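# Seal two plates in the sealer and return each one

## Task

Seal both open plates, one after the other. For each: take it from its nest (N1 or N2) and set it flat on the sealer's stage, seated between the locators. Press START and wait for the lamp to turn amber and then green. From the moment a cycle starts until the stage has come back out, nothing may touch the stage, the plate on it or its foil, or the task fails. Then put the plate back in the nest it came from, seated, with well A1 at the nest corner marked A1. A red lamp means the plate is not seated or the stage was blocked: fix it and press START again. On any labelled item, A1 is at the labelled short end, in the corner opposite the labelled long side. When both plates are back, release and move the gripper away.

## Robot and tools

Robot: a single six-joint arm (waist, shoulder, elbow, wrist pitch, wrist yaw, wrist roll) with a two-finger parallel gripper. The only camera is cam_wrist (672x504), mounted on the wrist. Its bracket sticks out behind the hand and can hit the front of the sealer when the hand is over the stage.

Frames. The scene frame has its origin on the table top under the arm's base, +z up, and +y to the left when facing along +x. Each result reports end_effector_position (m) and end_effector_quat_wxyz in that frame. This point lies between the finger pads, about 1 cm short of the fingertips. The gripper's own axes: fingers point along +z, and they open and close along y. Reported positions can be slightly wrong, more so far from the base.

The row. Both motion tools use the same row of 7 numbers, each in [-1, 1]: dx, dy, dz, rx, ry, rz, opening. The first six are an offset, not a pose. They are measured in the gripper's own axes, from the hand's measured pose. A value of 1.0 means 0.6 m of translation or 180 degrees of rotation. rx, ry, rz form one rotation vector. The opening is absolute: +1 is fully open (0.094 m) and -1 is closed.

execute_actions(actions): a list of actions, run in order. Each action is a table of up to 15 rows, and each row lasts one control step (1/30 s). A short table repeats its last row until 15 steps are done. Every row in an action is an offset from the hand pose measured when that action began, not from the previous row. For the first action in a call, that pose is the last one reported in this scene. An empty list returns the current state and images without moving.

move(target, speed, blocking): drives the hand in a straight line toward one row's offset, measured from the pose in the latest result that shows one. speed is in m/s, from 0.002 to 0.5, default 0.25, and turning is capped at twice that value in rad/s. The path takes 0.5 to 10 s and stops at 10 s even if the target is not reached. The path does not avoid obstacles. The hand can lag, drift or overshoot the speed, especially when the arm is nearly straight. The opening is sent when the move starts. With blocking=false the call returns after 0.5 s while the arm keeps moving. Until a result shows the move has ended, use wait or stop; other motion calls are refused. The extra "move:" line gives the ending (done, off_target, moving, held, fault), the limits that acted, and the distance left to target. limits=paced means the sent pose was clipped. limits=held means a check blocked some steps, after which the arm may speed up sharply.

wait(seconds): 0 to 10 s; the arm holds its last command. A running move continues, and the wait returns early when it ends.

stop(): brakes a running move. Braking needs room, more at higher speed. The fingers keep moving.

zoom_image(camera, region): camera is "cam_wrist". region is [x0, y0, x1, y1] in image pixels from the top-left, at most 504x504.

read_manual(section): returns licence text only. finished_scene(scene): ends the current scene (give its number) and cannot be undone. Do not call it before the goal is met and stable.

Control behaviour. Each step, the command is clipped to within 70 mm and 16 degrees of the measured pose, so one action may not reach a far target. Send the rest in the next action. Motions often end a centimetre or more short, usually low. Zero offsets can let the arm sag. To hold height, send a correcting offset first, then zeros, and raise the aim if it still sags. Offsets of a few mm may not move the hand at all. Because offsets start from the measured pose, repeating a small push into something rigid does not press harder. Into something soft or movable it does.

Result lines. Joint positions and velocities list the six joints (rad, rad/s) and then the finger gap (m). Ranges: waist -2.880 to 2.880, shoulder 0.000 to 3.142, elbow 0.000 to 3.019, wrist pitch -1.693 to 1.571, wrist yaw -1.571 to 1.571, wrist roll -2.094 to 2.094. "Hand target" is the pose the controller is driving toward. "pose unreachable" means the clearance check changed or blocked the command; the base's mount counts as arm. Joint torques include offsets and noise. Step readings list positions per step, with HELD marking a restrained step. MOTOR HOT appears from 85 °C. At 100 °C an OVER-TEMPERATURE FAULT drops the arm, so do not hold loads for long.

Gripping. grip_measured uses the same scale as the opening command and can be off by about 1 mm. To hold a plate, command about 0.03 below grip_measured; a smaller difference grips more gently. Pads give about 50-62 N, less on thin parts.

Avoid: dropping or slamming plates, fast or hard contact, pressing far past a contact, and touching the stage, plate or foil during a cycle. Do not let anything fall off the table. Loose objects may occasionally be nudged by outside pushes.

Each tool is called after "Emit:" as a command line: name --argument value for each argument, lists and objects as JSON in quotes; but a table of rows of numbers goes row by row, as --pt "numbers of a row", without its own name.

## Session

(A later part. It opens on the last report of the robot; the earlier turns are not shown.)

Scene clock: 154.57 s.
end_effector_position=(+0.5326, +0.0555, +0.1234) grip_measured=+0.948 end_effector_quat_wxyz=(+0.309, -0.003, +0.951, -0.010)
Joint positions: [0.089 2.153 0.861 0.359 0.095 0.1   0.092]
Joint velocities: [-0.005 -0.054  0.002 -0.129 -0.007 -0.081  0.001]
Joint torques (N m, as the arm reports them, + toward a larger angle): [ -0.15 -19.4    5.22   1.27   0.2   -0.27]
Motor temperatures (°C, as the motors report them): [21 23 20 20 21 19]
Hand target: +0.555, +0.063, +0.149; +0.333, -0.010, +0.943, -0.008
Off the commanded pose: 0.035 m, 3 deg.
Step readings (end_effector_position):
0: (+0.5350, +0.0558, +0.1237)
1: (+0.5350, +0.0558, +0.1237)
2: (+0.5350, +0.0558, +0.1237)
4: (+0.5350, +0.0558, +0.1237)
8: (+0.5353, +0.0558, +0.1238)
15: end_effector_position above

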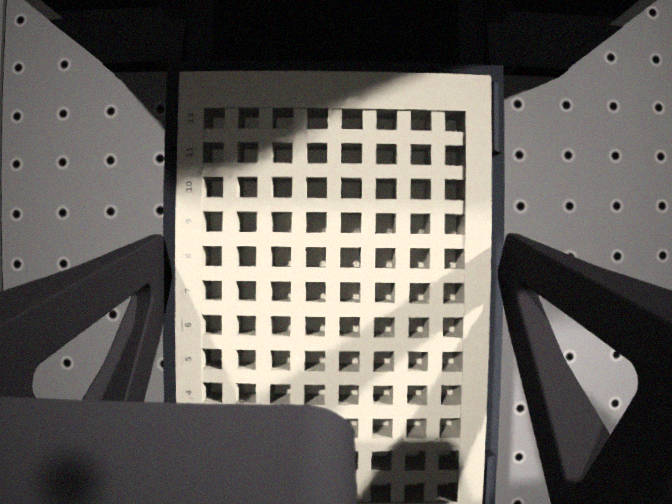

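Emit:
execute_actions --actions '[]'

Scene clock: 154.80 s.
end_effector_position=(+0.5354, +0.0559, +0.1294) grip_measured=+0.948 end_effector_quat_wxyz=(+0.312, -0.003, +0.950, -0.010)
Joint positions: [0.089 2.14  0.861 0.353 0.095 0.1   0.092]
Joint velocities: [-0.005 -0.024 -0.002  0.002 -0.081 -0.066  0.   ]
Joint torques (N m, as the arm reports them, + toward a larger angle): [ -0.44 -18.82   5.31   1.21   0.2   -0.25]
Motor temperatures (°C, as the motors report them): [21 23 20 20 21 19]
Hand target: +0.555, +0.063, +0.149; +0.333, -0.010, +0.943, -0.008
Off the commanded pose: 0.029 m, 3 deg.

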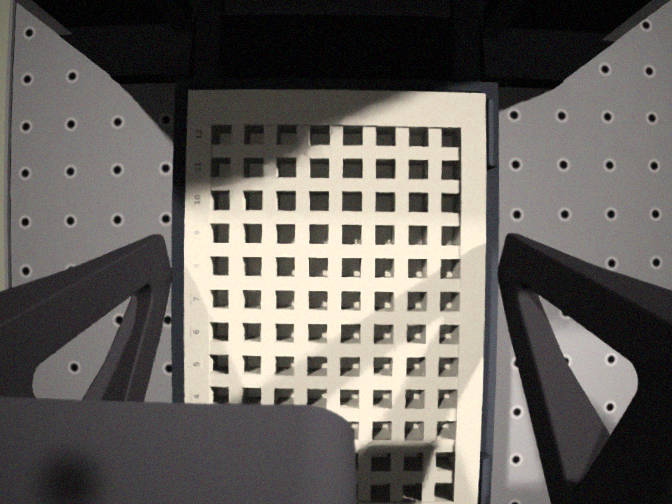

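Emit:
execute_actions --actions '[[[-0.0500,0.0118,-0.0071,-0.0027,-0.0151,-0.0039,0.95],[-0.0546,0.0122,-0.0093,-0.0029,-0.0167,-0.0037,0.95],[-0.0596,0.0126,-0.0117,-0.0031,-0.0185,-0.0036,0.95],[-0.0646,0.0130,-0.0142,-0.0033,-0.0202,-0.0034,0.95],[-0.0696,0.0135,-0.0166,-0.0035,-0.0219,-0.0033,0.95],[-0.0746,0.0139,-0.0190,-0.0037,-0.0237,-0.0031,0.95],[-0.0796,0.0143,-0.0214,-0.0039,-0.0254,-0.0030,0.95],[-0.0846,0.0147,-0.0239,-0.0041,-0.0272,-0.0028,0.95],[-0.0890,0.0151,-0.0260,-0.0043,-0.0287,-0.0027,0.95],[-0.0928,0.0154,-0.0278,-0.0045,-0.0300,-0.0026,0.95],[-0.0956,0.0156,-0.0292,-0.0046,-0.0310,-0.0025,0.95],[-0.0960,0.0110,-0.0290,-0.0036,-0.0310,-0.0012,0.95],[-0.0963,0.0066,-0.0287,-0.0027,-0.0310,0.0001,0.95],[-0.0967,0.0021,-0.0285,-0.0018,-0.0310,0.0013,0.8],[-0.0967,0.0021,-0.0285,-0.0018,-0.0310,0.0013,0.8]]]'

Scene clock: 155.83 s.
end_effector_position=(+0.5527, +0.0583, +0.1595) grip_measured=+0.816 end_effector_quat_wxyz=(+0.339, -0.001, +0.941, -0.006)
Joint positions: [0.089 2.084 0.867 0.349 0.095 0.1   0.085]
Joint velocities: [-0.005 -0.063  0.046 -0.012 -0.051  0.022 -0.03 ]
Joint torques (N m, as the arm reports them, + toward a larger angle): [ -1.29 -18.1    5.47   1.3    0.16  -0.23]
Motor temperatures (°C, as the motors report them): [21 23 20 20 21 19]
Hand target: +0.572, +0.057, +0.178; +0.358, -0.001, +0.934, -0.007
Off the commanded pose: 0.026 m, 2 deg.
Step readings (end_effector_position):
0: (+0.5353, +0.0558, +0.1294)
1: (+0.5352, +0.0558, +0.1293)
2: (+0.5352, +0.0558, +0.1295)
4: (+0.5356, +0.0559, +0.1304)
8: (+0.5400, +0.0565, +0.1388)
15: end_effector_position above

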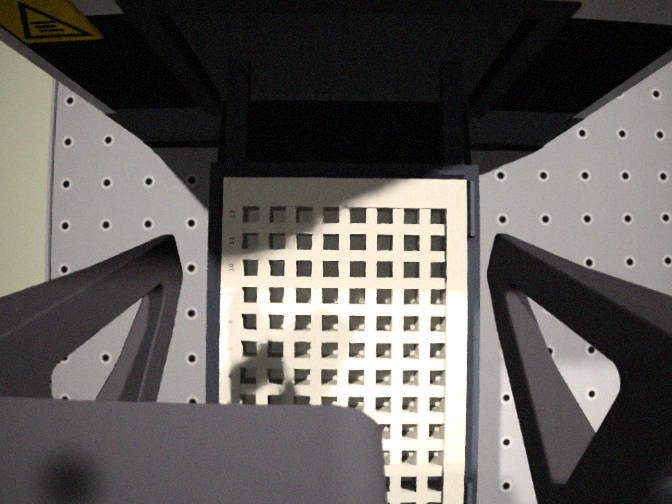

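Emit:
move --target '[-0.0969, -0.1629, -0.0137, -0.003, -0.1521, 0.002, -1.0]' --speed 0.35

Scene clock: 157.30 s.
end_effector_position=(+0.5894, -0.0404, +0.2019) grip_measured=-0.992 end_effector_quat_wxyz=(+0.545, +0.011, +0.838, +0.000)
Joint positions: [-0.134  2.201  0.804  0.994 -0.071 -0.011  0.   ]
Joint velocities: [-0.015 -0.005 -0.002  0.002 -0.022  0.022 -0.   ]
Joint torques (N m, as the arm reports them, + toward a larger angle): [ -0.58 -15.86   3.19   2.82  -0.04  -0.32]
Motor temperatures (°C, as the motors report them): [21 23 20 20 21 19]
Hand target: +0.591, -0.040, +0.202; +0.551, +0.003, +0.834, -0.003
Off the commanded pose: 0.004 m, 2 deg.
move: done

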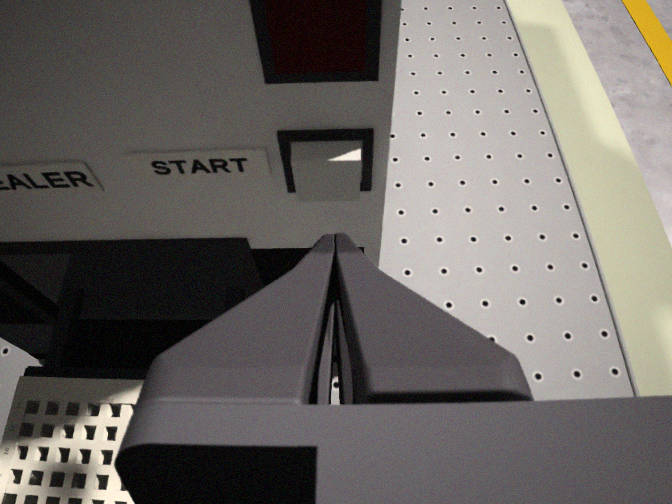

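Emit:
execute_actions --actions '[[[-0.0080,0.0005,0.0072,-0.0012,-0.0075,-0.0054,-1],[-0.0148,0.0003,0.0120,-0.0012,-0.0103,-0.0056,-1],[-0.0216,0.0002,0.0168,-0.0012,-0.0132,-0.0057,-1],[-0.0224,0.0001,0.0186,-0.0012,-0.0137,-0.0057,-1],[-0.0231,0.0001,0.0205,-0.0012,-0.0142,-0.0058,-1],[-0.0239,0.0000,0.0223,-0.0012,-0.0147,-0.0058,-1],[-0.0247,0.0000,0.0242,-0.0012,-0.0152,-0.0058,-1],[-0.0254,-0.0001,0.0260,-0.0012,-0.0157,-0.0059,-1],[-0.0262,-0.0001,0.0278,-0.0012,-0.0162,-0.0059,-1],[-0.0270,-0.0002,0.0297,-0.0012,-0.0167,-0.0059,-1],[-0.0277,-0.0002,0.0315,-0.0012,-0.0172,-0.0060,-1],[-0.0285,-0.0003,0.0334,-0.0012,-0.0177,-0.0060,-1],[-0.0293,-0.0003,0.0352,-0.0012,-0.0182,-0.0060,-1],[-0.0300,-0.0004,0.0370,-0.0012,-0.0187,-0.0061,-1],[-0.0308,-0.0004,0.0389,-0.0012,-0.0192,-0.0061,-1]]]'

Scene clock: 158.63 s.
end_effector_position=(+0.6045, -0.0417, +0.2072) grip_measured=-0.992 end_effector_quat_wxyz=(+0.558, +0.010, +0.830, -0.001)
Joint positions: [-0.134  2.211  0.84   0.998 -0.071 -0.012  0.   ]
Joint velocities: [-0.005  0.054 -0.012 -0.007 -0.022 -0.022  0.001]
Joint torques (N m, as the arm reports them, + toward a larger angle): [ -1.02 -15.38   5.66   2.74   0.01  -0.28]
Motor temperatures (°C, as the motors report them): [21 23 20 20 21 19]
Hand target: +0.618, -0.041, +0.209; +0.570, +0.003, +0.821, -0.004
Off the commanded pose: 0.014 m, 2 deg.
Step readings (end_effector_position):
0: (+0.5894, -0.0404, +0.2019)
1: (+0.5894, -0.0404, +0.2019)
2: (+0.5895, -0.0405, +0.2021)
4: (+0.5903, -0.0405, +0.2028)
8: (+0.5958, -0.0410, +0.2059)
15: end_effector_position above

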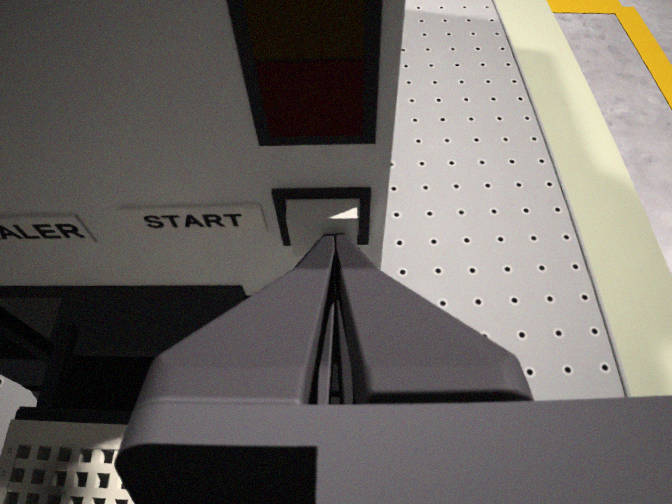

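Emit:
execute_actions --actions '[[[-0.0153,0.0002,0.0214,-0.0012,-0.0110,-0.0056,-1],[-0.0185,0.0001,0.0236,-0.0012,-0.0124,-0.0056,-1],[-0.0217,0.0000,0.0259,-0.0012,-0.0137,-0.0057,-1],[-0.0249,0.0000,0.0281,-0.0012,-0.0151,-0.0058,-1],[-0.0281,-0.0001,0.0304,-0.0012,-0.0164,-0.0058,-1],[-0.0313,-0.0002,0.0327,-0.0012,-0.0178,-0.0059,-1],[-0.0344,-0.0003,0.0349,-0.0012,-0.0191,-0.0060,-1],[-0.0376,-0.0004,0.0372,-0.0012,-0.0205,-0.0061,-1],[-0.0408,-0.0005,0.0395,-0.0012,-0.0218,-0.0061,-1],[-0.0440,-0.0005,0.0417,-0.0012,-0.0232,-0.0062,-1],[-0.0472,-0.0006,0.0440,-0.0012,-0.0245,-0.0063,-1],[-0.0504,-0.0007,0.0462,-0.0012,-0.0259,-0.0063,-1],[-0.0536,-0.0008,0.0485,-0.0012,-0.0272,-0.0064,-1]]]'

Scene clock: 159.50 s.
end_effector_position=(+0.6109, -0.0422, +0.2038) grip_measured=-0.993 end_effector_quat_wxyz=(+0.559, +0.009, +0.829, -0.001)
Joint positions: [-0.134  2.228  0.861  0.998 -0.071 -0.012  0.   ]
Joint velocities: [ 0.005 -0.005 -0.017 -0.017 -0.037  0.037 -0.   ]
Joint torques (N m, as the arm reports them, + toward a larger angle): [ -0.71 -17.32   7.79   2.84   0.05  -0.28]
Motor temperatures (°C, as the motors report them): [21 23 20 20 21 19]
Hand target: +0.641, -0.043, +0.227; +0.592, +0.001, +0.806, -0.006
Off the commanded pose: 0.040 m, 5 deg.
Step readings (end_effector_position):
0: (+0.6040, -0.0417, +0.2027)
1: (+0.6040, -0.0417, +0.2027)
2: (+0.6042, -0.0417, +0.2028)
4: (+0.6045, -0.0418, +0.2028)
8: (+0.6073, -0.0420, +0.2037)
15: end_effector_position above

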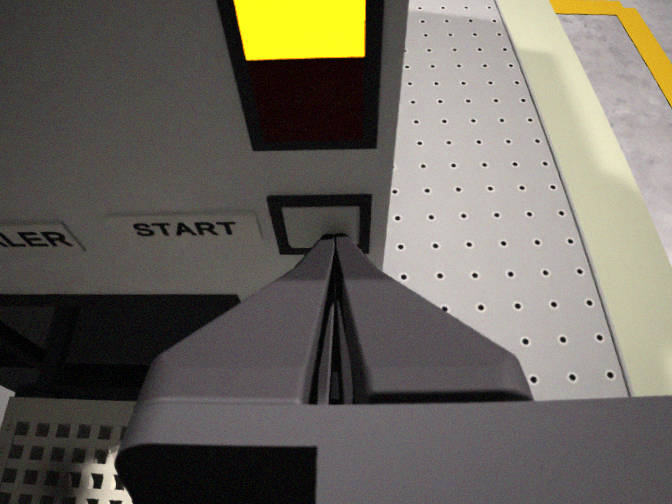

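Emit:
execute_actions --actions '[[[-0.030,0.000,0.025,-0.0012,-0.018,-0.005,-1],[-0.015,0.000,0.012,-0.0012,-0.010,-0.005,-1],[0.000,0.000,0.000,-0.0012,-0.003,-0.005,-1],[0.006,0.000,-0.006,-0.0012,0.000,-0.005,-1],[0.011,0.000,-0.011,-0.0012,0.003,-0.004,-1],[0.016,0.001,-0.016,-0.0012,0.006,-0.003,-1],[0.021,0.002,-0.021,-0.0012,0.009,-0.002,-1],[0.026,0.004,-0.026,-0.0012,0.012,-0.001,-1],[0.030,0.007,-0.031,-0.0012,0.015,0.000,-1],[0.034,0.011,-0.036,-0.0012,0.019,0.000,-1],[0.038,0.016,-0.040,-0.0012,0.023,0.000,-1],[0.041,0.022,-0.044,-0.0012,0.027,0.000,-1],[0.044,0.028,-0.047,-0.0012,0.031,0.000,-1],[0.046,0.034,-0.050,-0.0012,0.035,0.000,-1],[0.048,0.040,-0.052,-0.0012,0.039,0.000,-1]]]'

Scene clock: 160.50 s.
end_effector_position=(+0.5682, -0.0367, +0.1735) grip_measured=-0.993 end_effector_quat_wxyz=(+0.507, +0.015, +0.862, -0.007)
Joint positions: [-0.122  2.223  0.78   0.951 -0.042 -0.013  0.   ]
Joint velocities: [ 0.19  -0.122 -0.173 -0.422  0.183 -0.022 -0.   ]
Joint torques (N m, as the arm reports them, + toward a larger angle): [  1.29 -19.76   2.55   2.2    0.07  -0.06]
Motor temperatures (°C, as the motors report them): [21 23 20 20 21 19]
Hand target: +0.571, -0.018, +0.189; +0.509, +0.007, +0.861, +0.002
Off the commanded pose: 0.025 m, 1 deg.
Step readings (end_effector_position):
0: (+0.6109, -0.0422, +0.2038)
1: (+0.6107, -0.0421, +0.2033)
2: (+0.6107, -0.0420, +0.2032)
4: (+0.6082, -0.0418, +0.2016)
8: (+0.5967, -0.0407, +0.1945)
15: end_effector_position above

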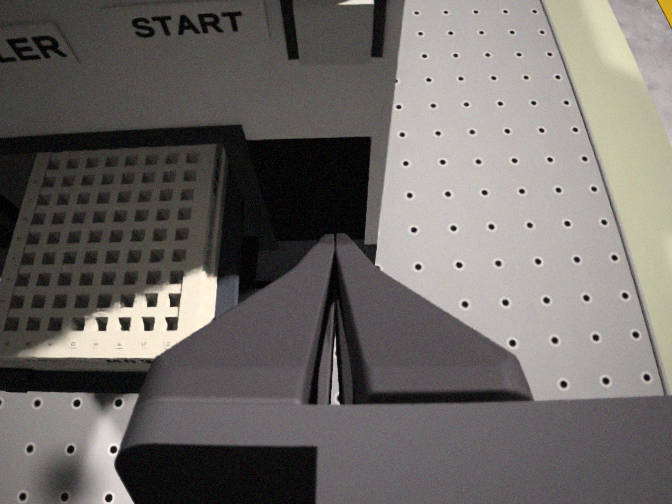

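Emit:
move --target '[0.0145, 0.1604, -0.0232, -0.0035, 0.1274, -0.0036, 0.95]' --speed 0.25

Scene clock: 162.27 s.
end_effector_position=(+0.5353, +0.0563, +0.1550) grip_measured=+0.948 end_effector_quat_wxyz=(+0.306, -0.004, +0.952, -0.004)
Joint positions: [0.085 2.063 0.852 0.273 0.079 0.098 0.092]
Joint velocities: [-0.005 -0.005 -0.012  0.002 -0.007 -0.022 -0.001]
Joint torques (N m, as the arm reports them, + toward a larger angle): [ -0.5  -18.03   5.72   1.36   0.23   0.  ]
Motor temperatures (°C, as the motors report them): [21 23 20 20 21 19]
Hand target: +0.555, +0.060, +0.175; +0.327, +0.003, +0.945, +0.000
Off the commanded pose: 0.027 m, 3 deg.
move: off_target

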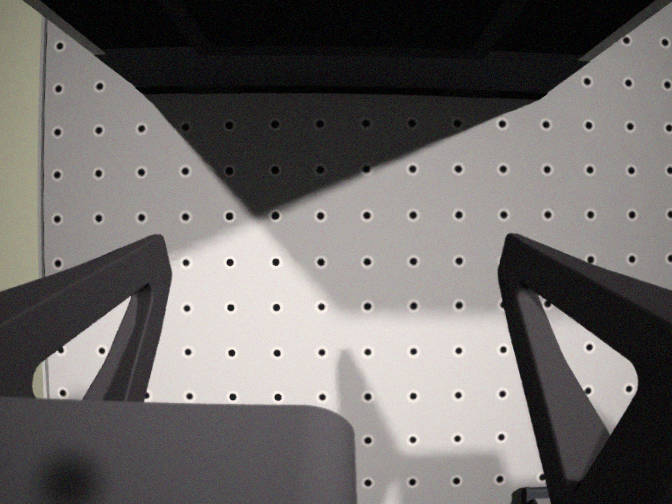

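Emit:
wait --seconds 8

Scene clock: 170.47 s.
end_effector_position=(+0.5352, +0.0563, +0.1550) grip_measured=+0.948 end_effector_quat_wxyz=(+0.305, -0.003, +0.952, -0.004)
Joint positions: [0.085 2.063 0.852 0.273 0.079 0.101 0.092]
Joint velocities: [ 0.005  0.005 -0.022  0.002  0.007 -0.007  0.   ]
Joint torques (N m, as the arm reports them, + toward a larger angle): [ -0.38 -18.14   5.78   1.3    0.24  -0.01]
Motor temperatures (°C, as the motors report them): [21 23 20 20 21 19]
Hand target: +0.555, +0.060, +0.175; +0.327, +0.004, +0.945, +0.000
Off the commanded pose: 0.027 m, 3 deg.
wait: 8.00 s; at rest from the start

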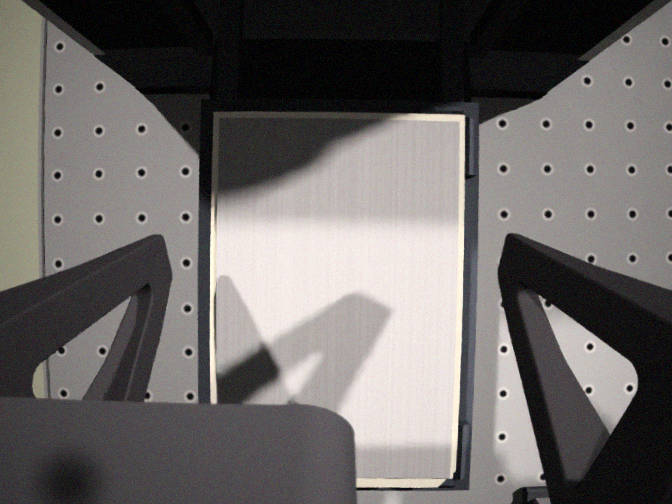

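Emit:
wait --seconds 2.5

Scene clock: 173.07 s.
end_effector_position=(+0.5352, +0.0563, +0.1550) grip_measured=+0.948 end_effector_quat_wxyz=(+0.305, -0.003, +0.952, -0.004)
Joint positions: [0.085 2.063 0.852 0.273 0.079 0.101 0.092]
Joint velocities: [-0.005  0.005 -0.002  0.002 -0.007 -0.022 -0.   ]
Joint torques (N m, as the arm reports them, + toward a larger angle): [ -0.7  -18.23   5.78   1.25   0.25  -0.02]
Motor temperatures (°C, as the motors report them): [21 23 20 20 21 19]
Hand target: +0.555, +0.060, +0.175; +0.327, +0.004, +0.945, +0.000
Off the commanded pose: 0.027 m, 3 deg.
wait: 2.50 s; at rest by 0.07 s

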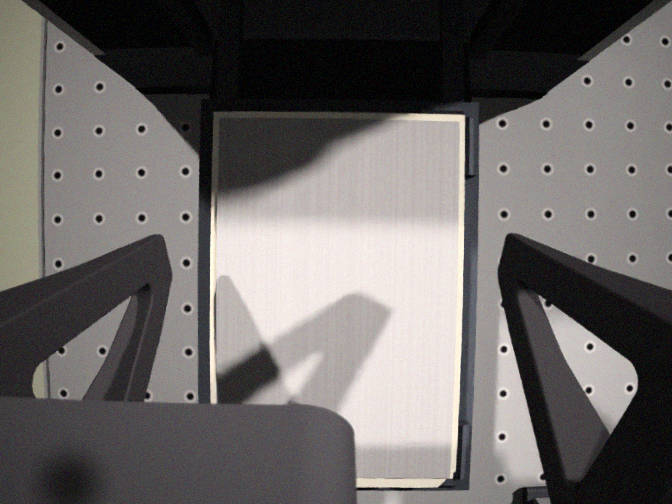

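Emit:
execute_actions --actions '[[[-0.0370,0.0051,-0.0015,-0.0008,-0.0136,0.0049,0.95],[-0.0279,0.0046,0.0051,-0.0007,-0.0125,0.0048,0.95],[-0.0264,0.0046,0.0072,-0.0007,-0.0128,0.0049,0.95],[-0.0243,0.0047,0.0101,-0.0008,-0.0131,0.0050,0.95],[-0.0216,0.0047,0.0138,-0.0008,-0.0136,0.0052,0.95],[-0.0186,0.0048,0.0180,-0.0009,-0.0141,0.0054,0.95],[-0.0153,0.0049,0.0226,-0.0010,-0.0146,0.0056,0.95],[-0.0121,0.0050,0.0271,-0.0010,-0.0152,0.0059,0.95],[-0.0088,0.0050,0.0317,-0.0011,-0.0158,0.0061,0.95],[-0.0058,0.0051,0.0359,-0.0011,-0.0163,0.0063,0.95],[-0.0031,0.0052,0.0396,-0.0012,-0.0167,0.0065,0.95],[-0.0007,0.0052,0.0430,-0.0012,-0.0171,0.0066,0.95],[0.0011,0.0053,0.0455,-0.0013,-0.0174,0.0067,0.95],[0.0020,0.0053,0.0467,-0.0013,-0.0176,0.0068,0.95]]]'

Scene clock: 175.63 s.
end_effector_position=(+0.5348, +0.0559, +0.1300) grip_measured=+0.948 end_effector_quat_wxyz=(+0.316, +0.000, +0.949, -0.002)
Joint positions: [0.085 2.139 0.855 0.368 0.081 0.106 0.092]
Joint velocities: [-0.015  0.23   0.017  0.081  0.022  0.037 -0.001]
Joint torques (N m, as the arm reports them, + toward a larger angle): [ -0.14 -16.68   5.27   2.25   0.25   0.01]
Motor temperatures (°C, as the motors report them): [21 24 20 20 21 19]
Hand target: +0.550, +0.060, +0.132; +0.332, +0.007, +0.943, +0.001
Off the commanded pose: 0.016 m, 2 deg.
Step readings (end_effector_position):
0: (+0.5352, +0.0563, +0.1550)
1: (+0.5352, +0.0563, +0.1550)
2: (+0.5354, +0.0563, +0.1551)
4: (+0.5366, +0.0564, +0.1559)
8: (+0.5404, +0.0568, +0.1557)
15: end_effector_position above

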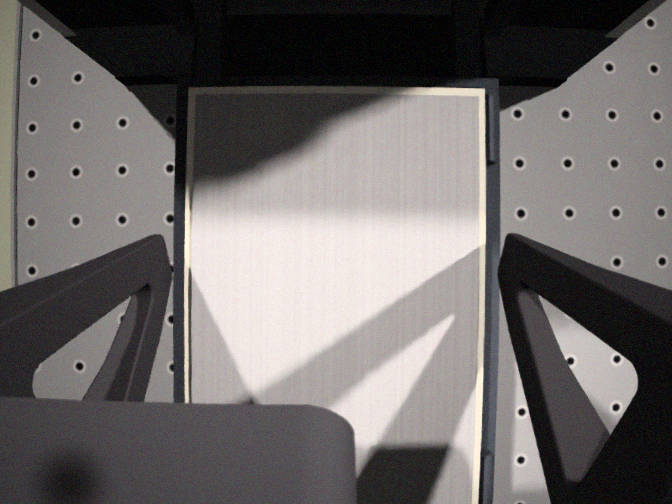

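Emit:
execute_actions --actions '[]'

Scene clock: 175.67 s.
end_effector_position=(+0.5330, +0.0556, +0.1265) grip_measured=+0.948 end_effector_quat_wxyz=(+0.313, +0.000, +0.950, -0.003)
Joint positions: [0.085 2.147 0.855 0.369 0.081 0.106 0.092]
Joint velocities: [ 0.005  0.161  0.012  0.017 -0.007  0.051 -0.   ]
Joint torques (N m, as the arm reports them, + toward a larger angle): [ -0.48 -16.69   5.32   2.48   0.25  -0.03]
Motor temperatures (°C, as the motors report them): [21 24 20 20 21 19]
Hand target: +0.550, +0.060, +0.132; +0.332, +0.007, +0.943, +0.001
Off the commanded pose: 0.019 m, 2 deg.

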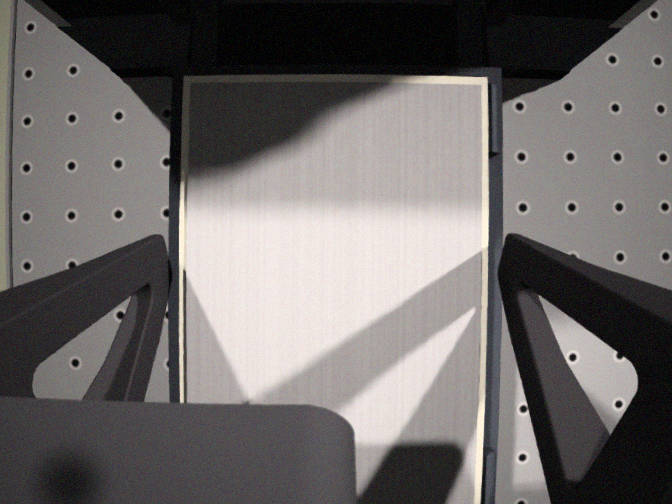

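Emit:
wait --seconds 0.2

Scene clock: 177.63 s.
end_effector_position=(+0.5330, +0.0556, +0.1238) grip_measured=+0.948 end_effector_quat_wxyz=(+0.313, +0.001, +0.950, -0.002)
Joint positions: [0.085 2.155 0.857 0.375 0.081 0.108 0.092]
Joint velocities: [ 0.005  0.005 -0.007 -0.002  0.007 -0.037 -0.001]
Joint torques (N m, as the arm reports them, + toward a larger angle): [ -0.58 -16.26   5.05   2.37   0.23  -0.02]
Motor temperatures (°C, as the motors report them): [21 24 20 20 21 19]
Hand target: +0.550, +0.060, +0.132; +0.332, +0.007, +0.943, +0.001
Off the commanded pose: 0.019 m, 2 deg.
wait: 0.20 s; at rest from the start

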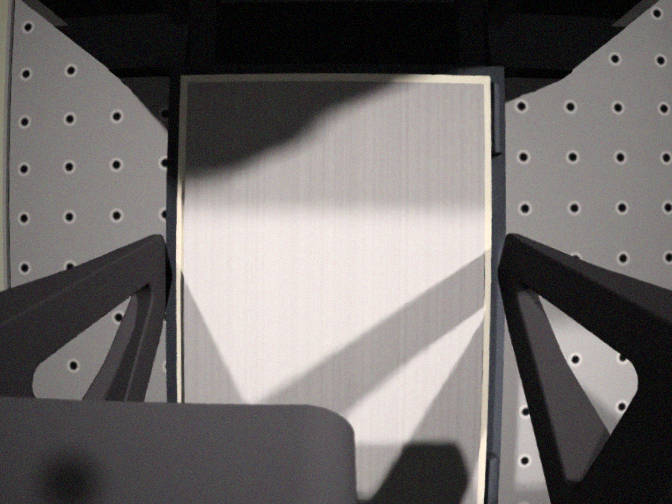

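Emit:
execute_actions --actions '[[[-0.0311,0.0072,0.0070,-0.0016,-0.0129,0.0029,0.90],[-0.0311,0.0072,0.0070,-0.0016,-0.0129,0.0029,0.85],[-0.0311,0.0072,0.0070,-0.0016,-0.0129,0.0029,0.80],[-0.0311,0.0072,0.0070,-0.0016,-0.0129,0.0029,0.77],[-0.0311,0.0072,0.0070,-0.0016,-0.0129,0.0029,0.745],[-0.0328,0.0072,0.0049,-0.0016,-0.0130,0.0029,0.73],[-0.0345,0.0072,0.0028,-0.0016,-0.0130,0.0029,0.715],[-0.0362,0.0072,0.0007,-0.0016,-0.0131,0.0029,0.70],[-0.0380,0.0073,-0.0015,-0.0016,-0.0131,0.0029,0.685],[-0.0397,0.0073,-0.0036,-0.0016,-0.0132,0.0029,0.685],[-0.0414,0.0073,-0.0057,-0.0016,-0.0132,0.0029,0.685]]]'

Scene clock: 178.97 s.
end_effector_position=(+0.5330, +0.0556, +0.1238) grip_measured=+0.710 end_effector_quat_wxyz=(+0.313, +0.001, +0.950, -0.002)
Joint positions: [0.085 2.155 0.857 0.375 0.081 0.108 0.08 ]
Joint velocities: [-0.024  0.005 -0.002 -0.007  0.051  0.066 -0.   ]
Joint torques (N m, as the arm reports them, + toward a larger angle): [ -0.45 -18.62   4.83   1.46   0.19  -0.08]
Motor temperatures (°C, as the motors report them): [21 24 20 20 21 19]
Hand target: +0.551, +0.060, +0.141; +0.332, +0.005, +0.943, +0.001
Off the commanded pose: 0.025 m, 2 deg.
Step readings (end_effector_position):
0: (+0.5330, +0.0556, +0.1238)
1: (+0.5330, +0.0556, +0.1238)
2: (+0.5330, +0.0556, +0.1238)
4: (+0.5330, +0.0556, +0.1238)
8: (+0.5330, +0.0556, +0.1238)
15: end_effector_position above

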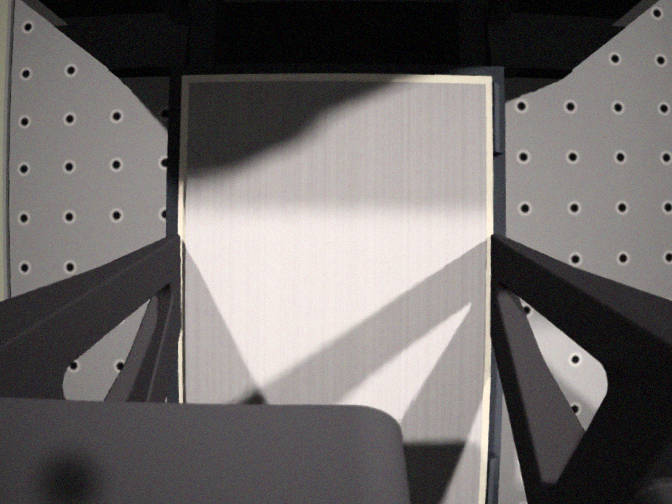

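Emit:
execute_actions --actions '[[[-0.0424,0.0073,-0.0065,-0.0016,-0.0132,0.0029,0.68],[-0.0434,0.0074,-0.0074,-0.0016,-0.0132,0.0029,0.68],[-0.0442,0.0074,-0.0082,-0.0016,-0.0130,0.0029,0.68],[-0.0449,0.0075,-0.0090,-0.0016,-0.0129,0.0029,0.68],[-0.0458,0.0075,-0.0100,-0.0015,-0.0126,0.0028,0.68],[-0.0466,0.0075,-0.0111,-0.0015,-0.0123,0.0028,0.68],[-0.0477,0.0075,-0.0123,-0.0014,-0.0119,0.0028,0.68],[-0.0493,0.0076,-0.0140,-0.0014,-0.0116,0.0028,0.68],[-0.0518,0.0077,-0.0161,-0.0014,-0.0116,0.0028,0.68],[-0.0552,0.0079,-0.0186,-0.0014,-0.0119,0.0028,0.68],[-0.0591,0.0081,-0.0216,-0.0015,-0.0123,0.0028,0.68],[-0.0629,0.0083,-0.0246,-0.0015,-0.0126,0.0028,0.68],[-0.0673,0.0086,-0.0275,-0.0016,-0.0132,0.0029,0.68],[-0.0711,0.0089,-0.0301,-0.0017,-0.0138,0.0030,0.68],[-0.0739,0.0090,-0.0322,-0.0017,-0.0141,0.0030,0.68]]]'

Scene clock: 180.33 s.
end_effector_position=(+0.5347, +0.0559, +0.1372) grip_measured=+0.710 end_effector_quat_wxyz=(+0.308, +0.001, +0.951, -0.003)
Joint positions: [0.085 2.115 0.857 0.325 0.081 0.108 0.08 ]
Joint velocities: [-0.005 -0.2   -0.007 -0.159 -0.022  0.007 -0.   ]
Joint torques (N m, as the arm reports them, + toward a larger angle): [ -0.64 -19.43   5.3    1.31   0.19  -0.07]
Motor temperatures (°C, as the motors report them): [21 24 20 20 21 19]
Hand target: +0.557, +0.060, +0.165; +0.334, +0.005, +0.943, +0.002
Off the commanded pose: 0.037 m, 3 deg.
Step readings (end_effector_position):
0: (+0.5330, +0.0556, +0.1238)
1: (+0.5330, +0.0556, +0.1238)
2: (+0.5330, +0.0556, +0.1237)
4: (+0.5327, +0.0556, +0.1236)
8: (+0.5322, +0.0555, +0.1249)
15: end_effector_position above

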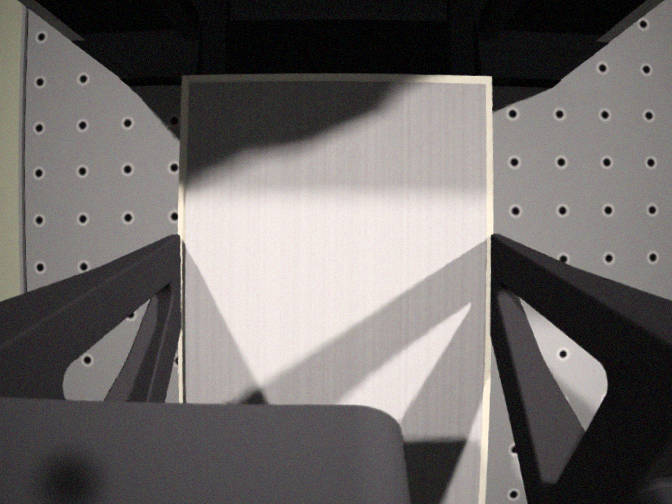

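Emit:
move --target '[0.2593, -0.2828, -0.2019, -0.0051, -0.0047, -0.0094, 0.68]' --speed 0.3

Scene clock: 182.47 s.
end_effector_position=(+0.3282, -0.1121, +0.1355) grip_measured=+0.710 end_effector_quat_wxyz=(+0.297, -0.003, +0.955, +0.005)
Joint positions: [-0.504  2.048  0.377  0.663 -0.272 -0.382  0.08 ]
Joint velocities: [-0.005  0.005 -0.007  0.002 -0.051 -0.022 -0.   ]
Joint torques (N m, as the arm reports them, + toward a larger angle): [ -0.38 -12.33   0.58   2.05  -0.16  -0.29]
Motor temperatures (°C, as the motors report them): [21 24 20 20 21 19]
Hand target: +0.335, -0.112, +0.143; +0.311, -0.017, +0.950, -0.002
Off the commanded pose: 0.013 m, 3 deg.
move: off_target

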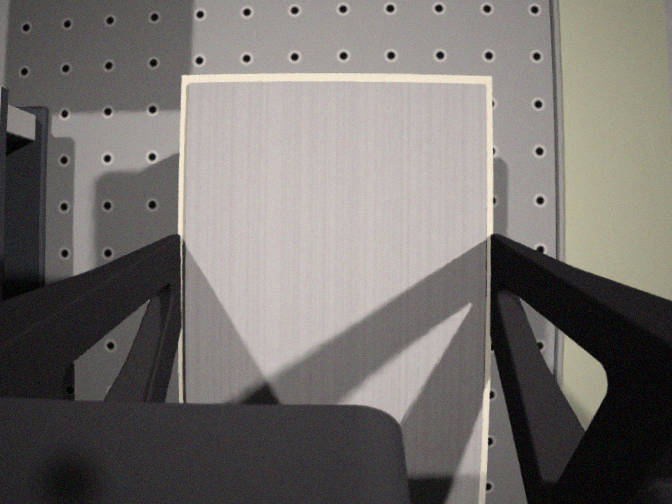

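Emit:
move --target '[0.0374, 0.0050, 0.0658, 0.0010, -0.0126, -0.0095, 0.68]' --speed 0.12

Scene clock: 184.47 s.
end_effector_position=(+0.3254, -0.1088, +0.0888) grip_measured=+0.710 end_effector_quat_wxyz=(+0.307, -0.009, +0.952, +0.000)
Joint positions: [-0.497  2.288  0.42   0.884 -0.272 -0.385  0.08 ]
Joint velocities: [-0.015 -0.005 -0.007  0.017 -0.007 -0.037 -0.001]
Joint torques (N m, as the arm reports them, + toward a larger angle): [  0.04 -11.88  -0.39   2.09  -0.14  -0.17]
Motor temperatures (°C, as the motors report them): [21 23 20 20 21 19]
Hand target: +0.332, -0.108, +0.091; +0.316, -0.016, +0.949, -0.001
Off the commanded pose: 0.007 m, 1 deg.
move: done

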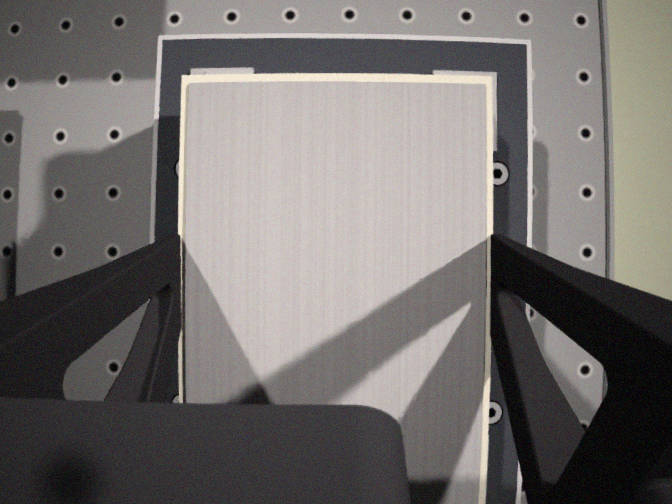

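Emit:
execute_actions --actions '[[[-0.0087,-0.0007,0.0041,-0.0004,-0.0053,-0.0017,0.68],[-0.0070,-0.0002,0.0044,-0.0007,-0.0047,0.0002,0.68],[-0.0053,0.0003,0.0048,-0.0009,-0.0040,0.0020,0.68],[-0.0059,0.0000,0.0051,-0.0008,-0.0043,0.0023,0.68],[-0.0065,-0.0003,0.0054,-0.0007,-0.0046,0.0026,0.68],[-0.0071,-0.0006,0.0057,-0.0006,-0.0048,0.0029,0.68],[-0.0078,-0.0009,0.0061,-0.0005,-0.0051,0.0032,0.68],[-0.0084,-0.0012,0.0064,-0.0004,-0.0054,0.0034,0.68],[-0.0090,-0.0015,0.0067,-0.0003,-0.0057,0.0037,0.68],[-0.0096,-0.0018,0.0070,-0.0002,-0.0059,0.0040,0.68],[-0.0102,-0.0021,0.0073,-0.0001,-0.0062,0.0043,0.68]]]'

Scene clock: 185.97 s.
end_effector_position=(+0.3293, -0.1103, +0.0890) grip_measured=+0.710 end_effector_quat_wxyz=(+0.310, -0.007, +0.951, +0.001)
Joint positions: [-0.497  2.288  0.428  0.884 -0.274 -0.378  0.08 ]
Joint velocities: [-0.005 -0.015 -0.002 -0.002 -0.051 -0.007 -0.002]
Joint torques (N m, as the arm reports them, + toward a larger angle): [ -0.59 -10.99  -0.38   2.14  -0.2   -0.02]
Motor temperatures (°C, as the motors report them): [21 23 20 20 21 19]
Hand target: +0.333, -0.110, +0.089; +0.316, -0.003, +0.949, +0.003
Off the commanded pose: 0.004 m, 1 deg.
Step readings (end_effector_position):
0: (+0.3255, -0.1088, +0.0888)
1: (+0.3255, -0.1087, +0.0889)
2: (+0.3256, -0.1086, +0.0889)
4: (+0.3256, -0.1086, +0.0889)
8: (+0.3262, -0.1088, +0.0889)
15: end_effector_position above

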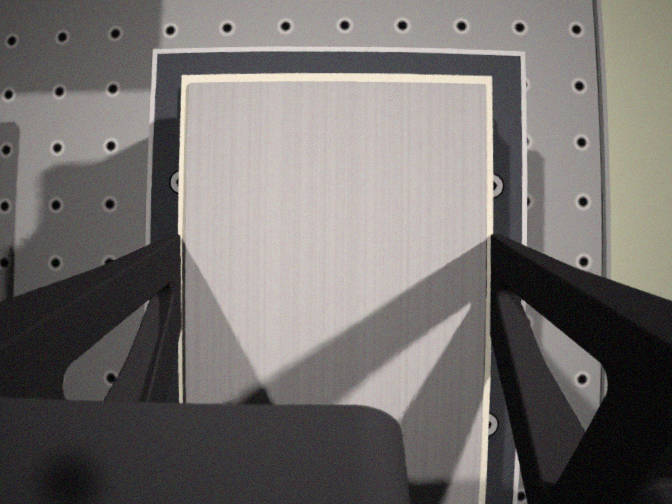

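Emit:
execute_actions --actions '[[[-0.0037,-0.0008,0.0048,0.0006,-0.0034,0.0018,0.68],[-0.0019,-0.0003,0.0053,0.0004,-0.0028,0.0020,0.68],[-0.0006,0.0001,0.0057,0.0003,-0.0027,0.0020,0.68],[0.0002,0.0002,0.0064,0.0003,-0.0027,0.0020,0.68],[0.0009,0.0003,0.0071,0.0004,-0.0028,0.0020,0.68],[0.0014,0.0002,0.0081,0.0004,-0.0030,0.0019,0.68],[0.0021,0.0002,0.0090,0.0004,-0.0030,0.0019,0.68],[0.0026,0.0002,0.0100,0.0005,-0.0030,0.0019,0.68],[0.0032,0.0001,0.0110,0.0005,-0.0031,0.0019,0.68],[0.0038,0.0001,0.0120,0.0005,-0.0031,0.0019,0.68],[0.0045,0.0001,0.0130,0.0005,-0.0031,0.0019,0.68],[0.0051,0.0001,0.0139,0.0005,-0.0031,0.0019,0.68],[0.0058,0.0001,0.0149,0.0005,-0.0031,0.0019,0.68],[0.0063,0.0001,0.0156,0.0005,-0.0032,0.0019,0.68],[0.0065,0.0001,0.0159,0.0006,-0.0034,0.0018,0.68]]]'

Scene clock: 187.90 s.
end_effector_position=(+0.3295, -0.1105, +0.0827) grip_measured=+0.710 end_effector_quat_wxyz=(+0.312, -0.006, +0.950, -0.000)
Joint positions: [-0.497  2.319  0.437  0.909 -0.274 -0.377  0.08 ]
Joint velocities: [-0.015  0.044  0.002  0.022 -0.066  0.037  0.   ]
Joint torques (N m, as the arm reports them, + toward a larger angle): [ -0.5  -10.16  -0.14   2.02  -0.06  -0.11]
Motor temperatures (°C, as the motors report them): [21 23 20 20 21 19]
Hand target: +0.332, -0.110, +0.079; +0.315, -0.004, +0.949, +0.001
Off the commanded pose: 0.004 m, 0 deg.
Step readings (end_effector_position):
0: (+0.3293, -0.1103, +0.0890)
1: (+0.3293, -0.1103, +0.0890)
2: (+0.3293, -0.1103, +0.0890)
4: (+0.3293, -0.1104, +0.0890)
8: (+0.3288, -0.1101, +0.0870)
15: end_effector_position above

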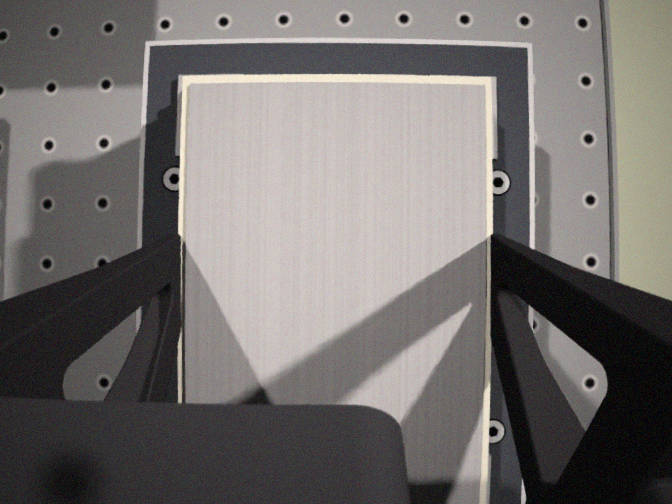

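Emit:
wait --seconds 0.1

Scene clock: 188.07 s.
end_effector_position=(+0.3296, -0.1106, +0.0826) grip_measured=+0.710 end_effector_quat_wxyz=(+0.313, -0.006, +0.950, -0.000)
Joint positions: [-0.497  2.32   0.437  0.912 -0.274 -0.376  0.08 ]
Joint velocities: [-0.005 -0.005  0.012 -0.002  0.007  0.051 -0.   ]
Joint torques (N m, as the arm reports them, + toward a larger angle): [ -0.82 -10.04  -0.29   2.19  -0.07  -0.05]
Motor temperatures (°C, as the motors report them): [21 23 20 20 21 19]
Hand target: +0.332, -0.110, +0.079; +0.316, -0.004, +0.949, +0.001
Off the commanded pose: 0.004 m, 0 deg.
wait: 0.10 s; no rest

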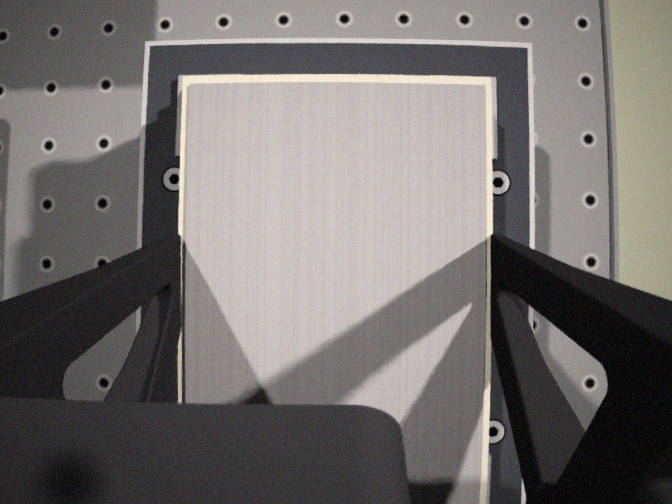

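Emit:
execute_actions --actions '[[[0.0068,0.0032,0.0035,-0.0009,0.0010,0.0017,0.68],[0.0120,0.0059,0.0003,-0.0017,0.0031,0.0023,0.68],[0.0158,0.0078,-0.0020,-0.0022,0.0045,0.0027,0.68],[0.0163,0.0080,-0.0024,-0.0023,0.0047,0.0027,0.68],[0.0168,0.0083,-0.0027,-0.0023,0.0049,0.0028,0.68],[0.0173,0.0086,-0.0030,-0.0024,0.0051,0.0028,0.68],[0.0178,0.0088,-0.0033,-0.0025,0.0053,0.0029,0.68],[0.0184,0.0091,-0.0037,-0.0026,0.0055,0.0029,0.68],[0.0189,0.0094,-0.0040,-0.0026,0.0058,0.0030,0.68],[0.0194,0.0096,-0.0043,-0.0027,0.0060,0.0030,0.68],[0.0199,0.0099,-0.0046,-0.0028,0.0062,0.0031,0.68]]]'

Scene clock: 189.57 s.
end_effector_position=(+0.3289, -0.1102, +0.0826) grip_measured=+0.710 end_effector_quat_wxyz=(+0.312, -0.006, +0.950, -0.000)
Joint positions: [-0.497  2.32   0.436  0.912 -0.274 -0.376  0.08 ]
Joint velocities: [-0.005 -0.015  0.022  0.002  0.022  0.081  0.   ]
Joint torques (N m, as the arm reports them, + toward a larger angle): [ -1.11 -10.02  -1.89   1.95  -0.09  -0.13]
Motor temperatures (°C, as the motors report them): [21 23 20 20 21 19]
Hand target: +0.318, -0.105, +0.078; +0.303, -0.003, +0.953, +0.006
Off the commanded pose: 0.013 m, 1 deg.
Step readings (end_effector_position):
0: (+0.3296, -0.1106, +0.0826)
1: (+0.3296, -0.1106, +0.0826)
2: (+0.3292, -0.1104, +0.0826)
4: (+0.3290, -0.1103, +0.0826)
8: (+0.3290, -0.1103, +0.0826)
15: end_effector_position above

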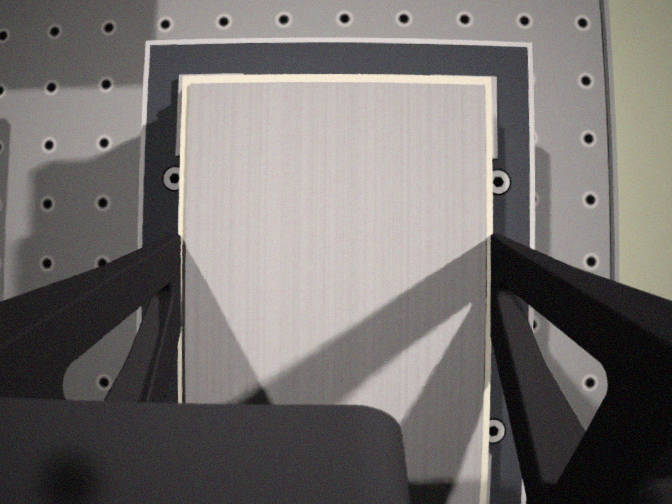

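Emit:
zoom_image --camera "cam_wrist" --region '[130, 30, 330, 210]'

Emit:
zoom_image --camera "cam_wrist" --region '[360, 30, 560, 210]'

Emit:
zoom_image --camera "cam_wrist" --region '[420, 380, 560, 504]'

Region (130, 30, 330, 210) of cam_wrist's 672x504 image, scaled by 2.520, with more detail than that image has; it fills the top 454 rows of this view, and the rest is white.

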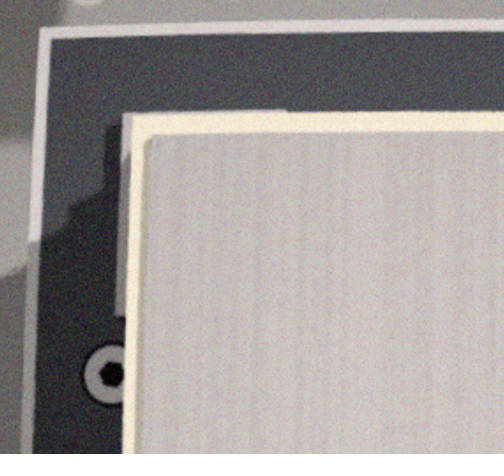

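Region (360, 30, 560, 210) of cam_wrist's 672x504 image, scaled by 2.520, with more detail than that image has; it fills the top 454 rows of this view, and the rest is white.

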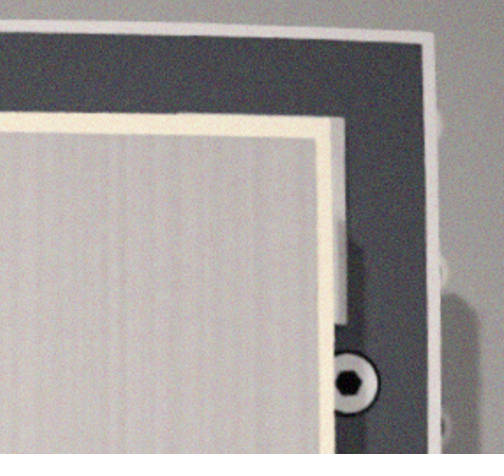

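Region (420, 380, 560, 504) of cam_wrist's 672x504 image, scaled by 3.600, with more detail than that image has; it fills the top 446 rows of this view, and the rest is white.

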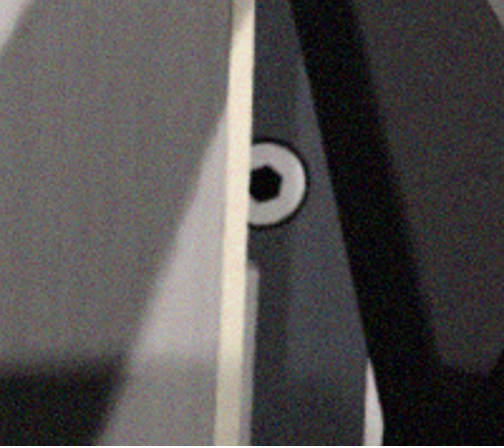

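Emit:
execute_actions --actions '[[[0.0167,0.0088,-0.0045,-0.0024,0.0050,0.0046,0.68],[0.0145,0.0081,-0.0049,-0.0021,0.0041,0.0063,0.68],[0.0145,0.0081,-0.0049,-0.0021,0.0041,0.0066,0.68],[0.0148,0.0082,-0.0051,-0.0021,0.0042,0.0069,0.68],[0.0151,0.0084,-0.0052,-0.0022,0.0043,0.0072,0.68],[0.0153,0.0085,-0.0054,-0.0022,0.0044,0.0075,0.68],[0.0156,0.0087,-0.0056,-0.0023,0.0045,0.0078,0.68],[0.0159,0.0088,-0.0058,-0.0023,0.0046,0.0081,0.68],[0.0162,0.0090,-0.0059,-0.0023,0.0048,0.0084,0.68],[0.0165,0.0091,-0.0061,-0.0024,0.0049,0.0084,0.68],[0.0167,0.0092,-0.0063,-0.0024,0.0050,0.0084,0.68]]]'

Scene clock: 190.87 s.
end_effector_position=(+0.3289, -0.1102, +0.0826) grip_measured=+0.710 end_effector_quat_wxyz=(+0.312, -0.004, +0.950, +0.001)
Joint positions: [-0.497  2.32   0.436  0.912 -0.274 -0.372  0.08 ]
Joint velocities: [-0.005 -0.005 -0.007 -0.022 -0.007 -0.081  0.   ]
Joint torques (N m, as the arm reports them, + toward a larger angle): [ -0.99 -10.53  -2.14   2.02  -0.11   0.01]
Motor temperatures (°C, as the motors report them): [21 23 20 20 21 19]
Hand target: +0.319, -0.105, +0.080; +0.305, +0.005, +0.952, +0.008
Off the commanded pose: 0.012 m, 2 deg.
Step readings (end_effector_position):
0: (+0.3289, -0.1102, +0.0826)
1: (+0.3289, -0.1102, +0.0826)
2: (+0.3289, -0.1102, +0.0826)
4: (+0.3289, -0.1102, +0.0826)
8: (+0.3289, -0.1102, +0.0826)
15: end_effector_position above

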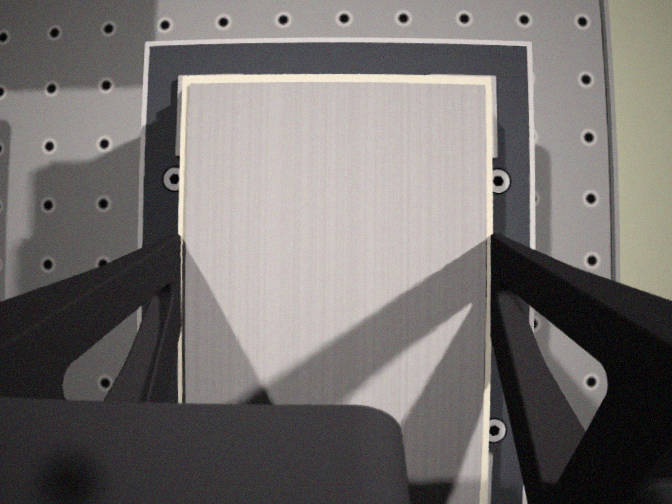

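Emit:
execute_actions --actions '[[[0.0171,0.0094,-0.0065,-0.0025,0.0051,0.0060,0.68],[0.0174,0.0096,-0.0068,-0.0025,0.0053,0.0060,0.68],[0.0178,0.0098,-0.0070,-0.0026,0.0054,0.0061,0.68],[0.0182,0.0100,-0.0072,-0.0026,0.0056,0.0061,0.68],[0.0186,0.0101,-0.0075,-0.0027,0.0057,0.0062,0.68],[0.0189,0.0103,-0.0077,-0.0027,0.0059,0.0062,0.68],[0.0193,0.0105,-0.0079,-0.0028,0.0060,0.0062,0.68],[0.0197,0.0107,-0.0081,-0.0028,0.0062,0.0063,0.68]]]'

Scene clock: 192.07 s.
end_effector_position=(+0.3279, -0.1097, +0.0825) grip_measured=+0.710 end_effector_quat_wxyz=(+0.311, -0.004, +0.950, +0.001)
Joint positions: [-0.497  2.32   0.434  0.912 -0.274 -0.371  0.08 ]
Joint velocities: [-0.015 -0.005 -0.012  0.007 -0.007  0.037  0.   ]
Joint torques (N m, as the arm reports them, + toward a larger angle): [ -0.78 -10.57  -2.13   2.01  -0.1   -0.03]
Motor temperatures (°C, as the motors report them): [21 23 20 20 21 19]
Hand target: +0.317, -0.104, +0.080; +0.303, +0.004, +0.953, +0.008
Off the commanded pose: 0.013 m, 2 deg.
Step readings (end_effector_position):
0: (+0.3289, -0.1102, +0.0826)
1: (+0.3289, -0.1102, +0.0826)
2: (+0.3287, -0.1101, +0.0826)
4: (+0.3280, -0.1098, +0.0825)
8: (+0.3279, -0.1097, +0.0825)
15: end_effector_position above

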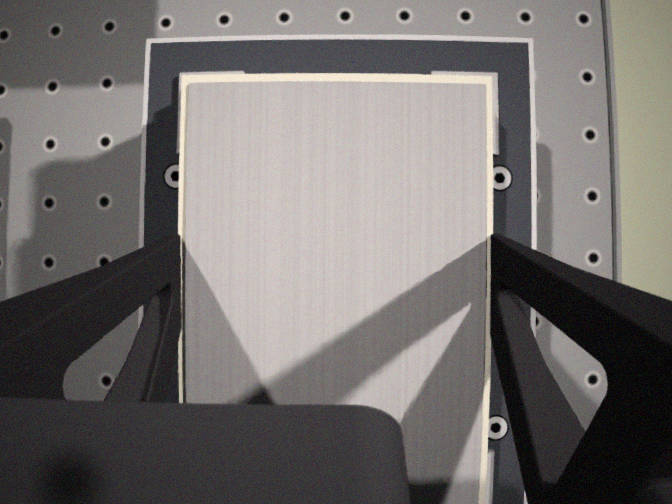

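Emit:
execute_actions --actions '[[[0.0138,0.0058,-0.0045,0.0000,0.0040,0.0047,0.68],[0.0094,0.0018,-0.0017,0.0026,0.0025,0.0037,0.68],[0.0095,0.0015,-0.0017,0.0029,0.0026,0.0037,0.68],[0.0096,0.0013,-0.0017,0.0032,0.0027,0.0037,0.68],[0.0101,0.0011,-0.0015,0.0035,0.0028,0.0037,0.68],[0.0105,0.0012,-0.0013,0.0035,0.0028,0.0037,0.68],[0.0110,0.0013,-0.0011,0.0035,0.0028,0.0037,0.68],[0.0114,0.0014,-0.0009,0.0035,0.0028,0.0037,0.68],[0.0118,0.0016,-0.0008,0.0035,0.0028,0.0037,0.68],[0.0122,0.0017,-0.0006,0.0035,0.0028,0.0037,0.68],[0.0126,0.0018,-0.0004,0.0035,0.0028,0.0037,0.68],[0.0131,0.0019,-0.0002,0.0035,0.0028,0.0037,0.68],[0.0135,0.0020,0.0000,0.0035,0.0028,0.0037,0.68],[0.0139,0.0021,0.0002,0.0035,0.0028,0.0037,0.68]]]'

Scene clock: 193.33 s.
end_effector_position=(+0.3280, -0.1104, +0.0820) grip_measured=+0.710 end_effector_quat_wxyz=(+0.313, -0.002, +0.950, -0.001)
Joint positions: [-0.497  2.327  0.434  0.925 -0.271 -0.367  0.08 ]
Joint velocities: [-0.005  0.024 -0.007  0.056 -0.037  0.051 -0.   ]
Joint torques (N m, as the arm reports them, + toward a larger angle): [-1.02 -9.4  -1.41  2.02  0.29 -0.07]
Motor temperatures (°C, as the motors report them): [21 23 20 20 21 19]
Hand target: +0.321, -0.108, +0.078; +0.307, +0.004, +0.952, -0.002
Off the commanded pose: 0.008 m, 1 deg.
Step readings (end_effector_position):
0: (+0.3279, -0.1097, +0.0825)
1: (+0.3279, -0.1097, +0.0825)
2: (+0.3278, -0.1101, +0.0825)
4: (+0.3279, -0.1103, +0.0826)
8: (+0.3281, -0.1105, +0.0826)
15: end_effector_position above

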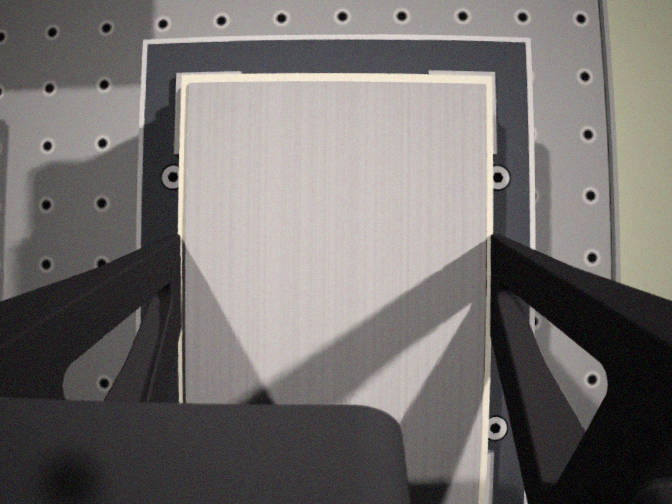

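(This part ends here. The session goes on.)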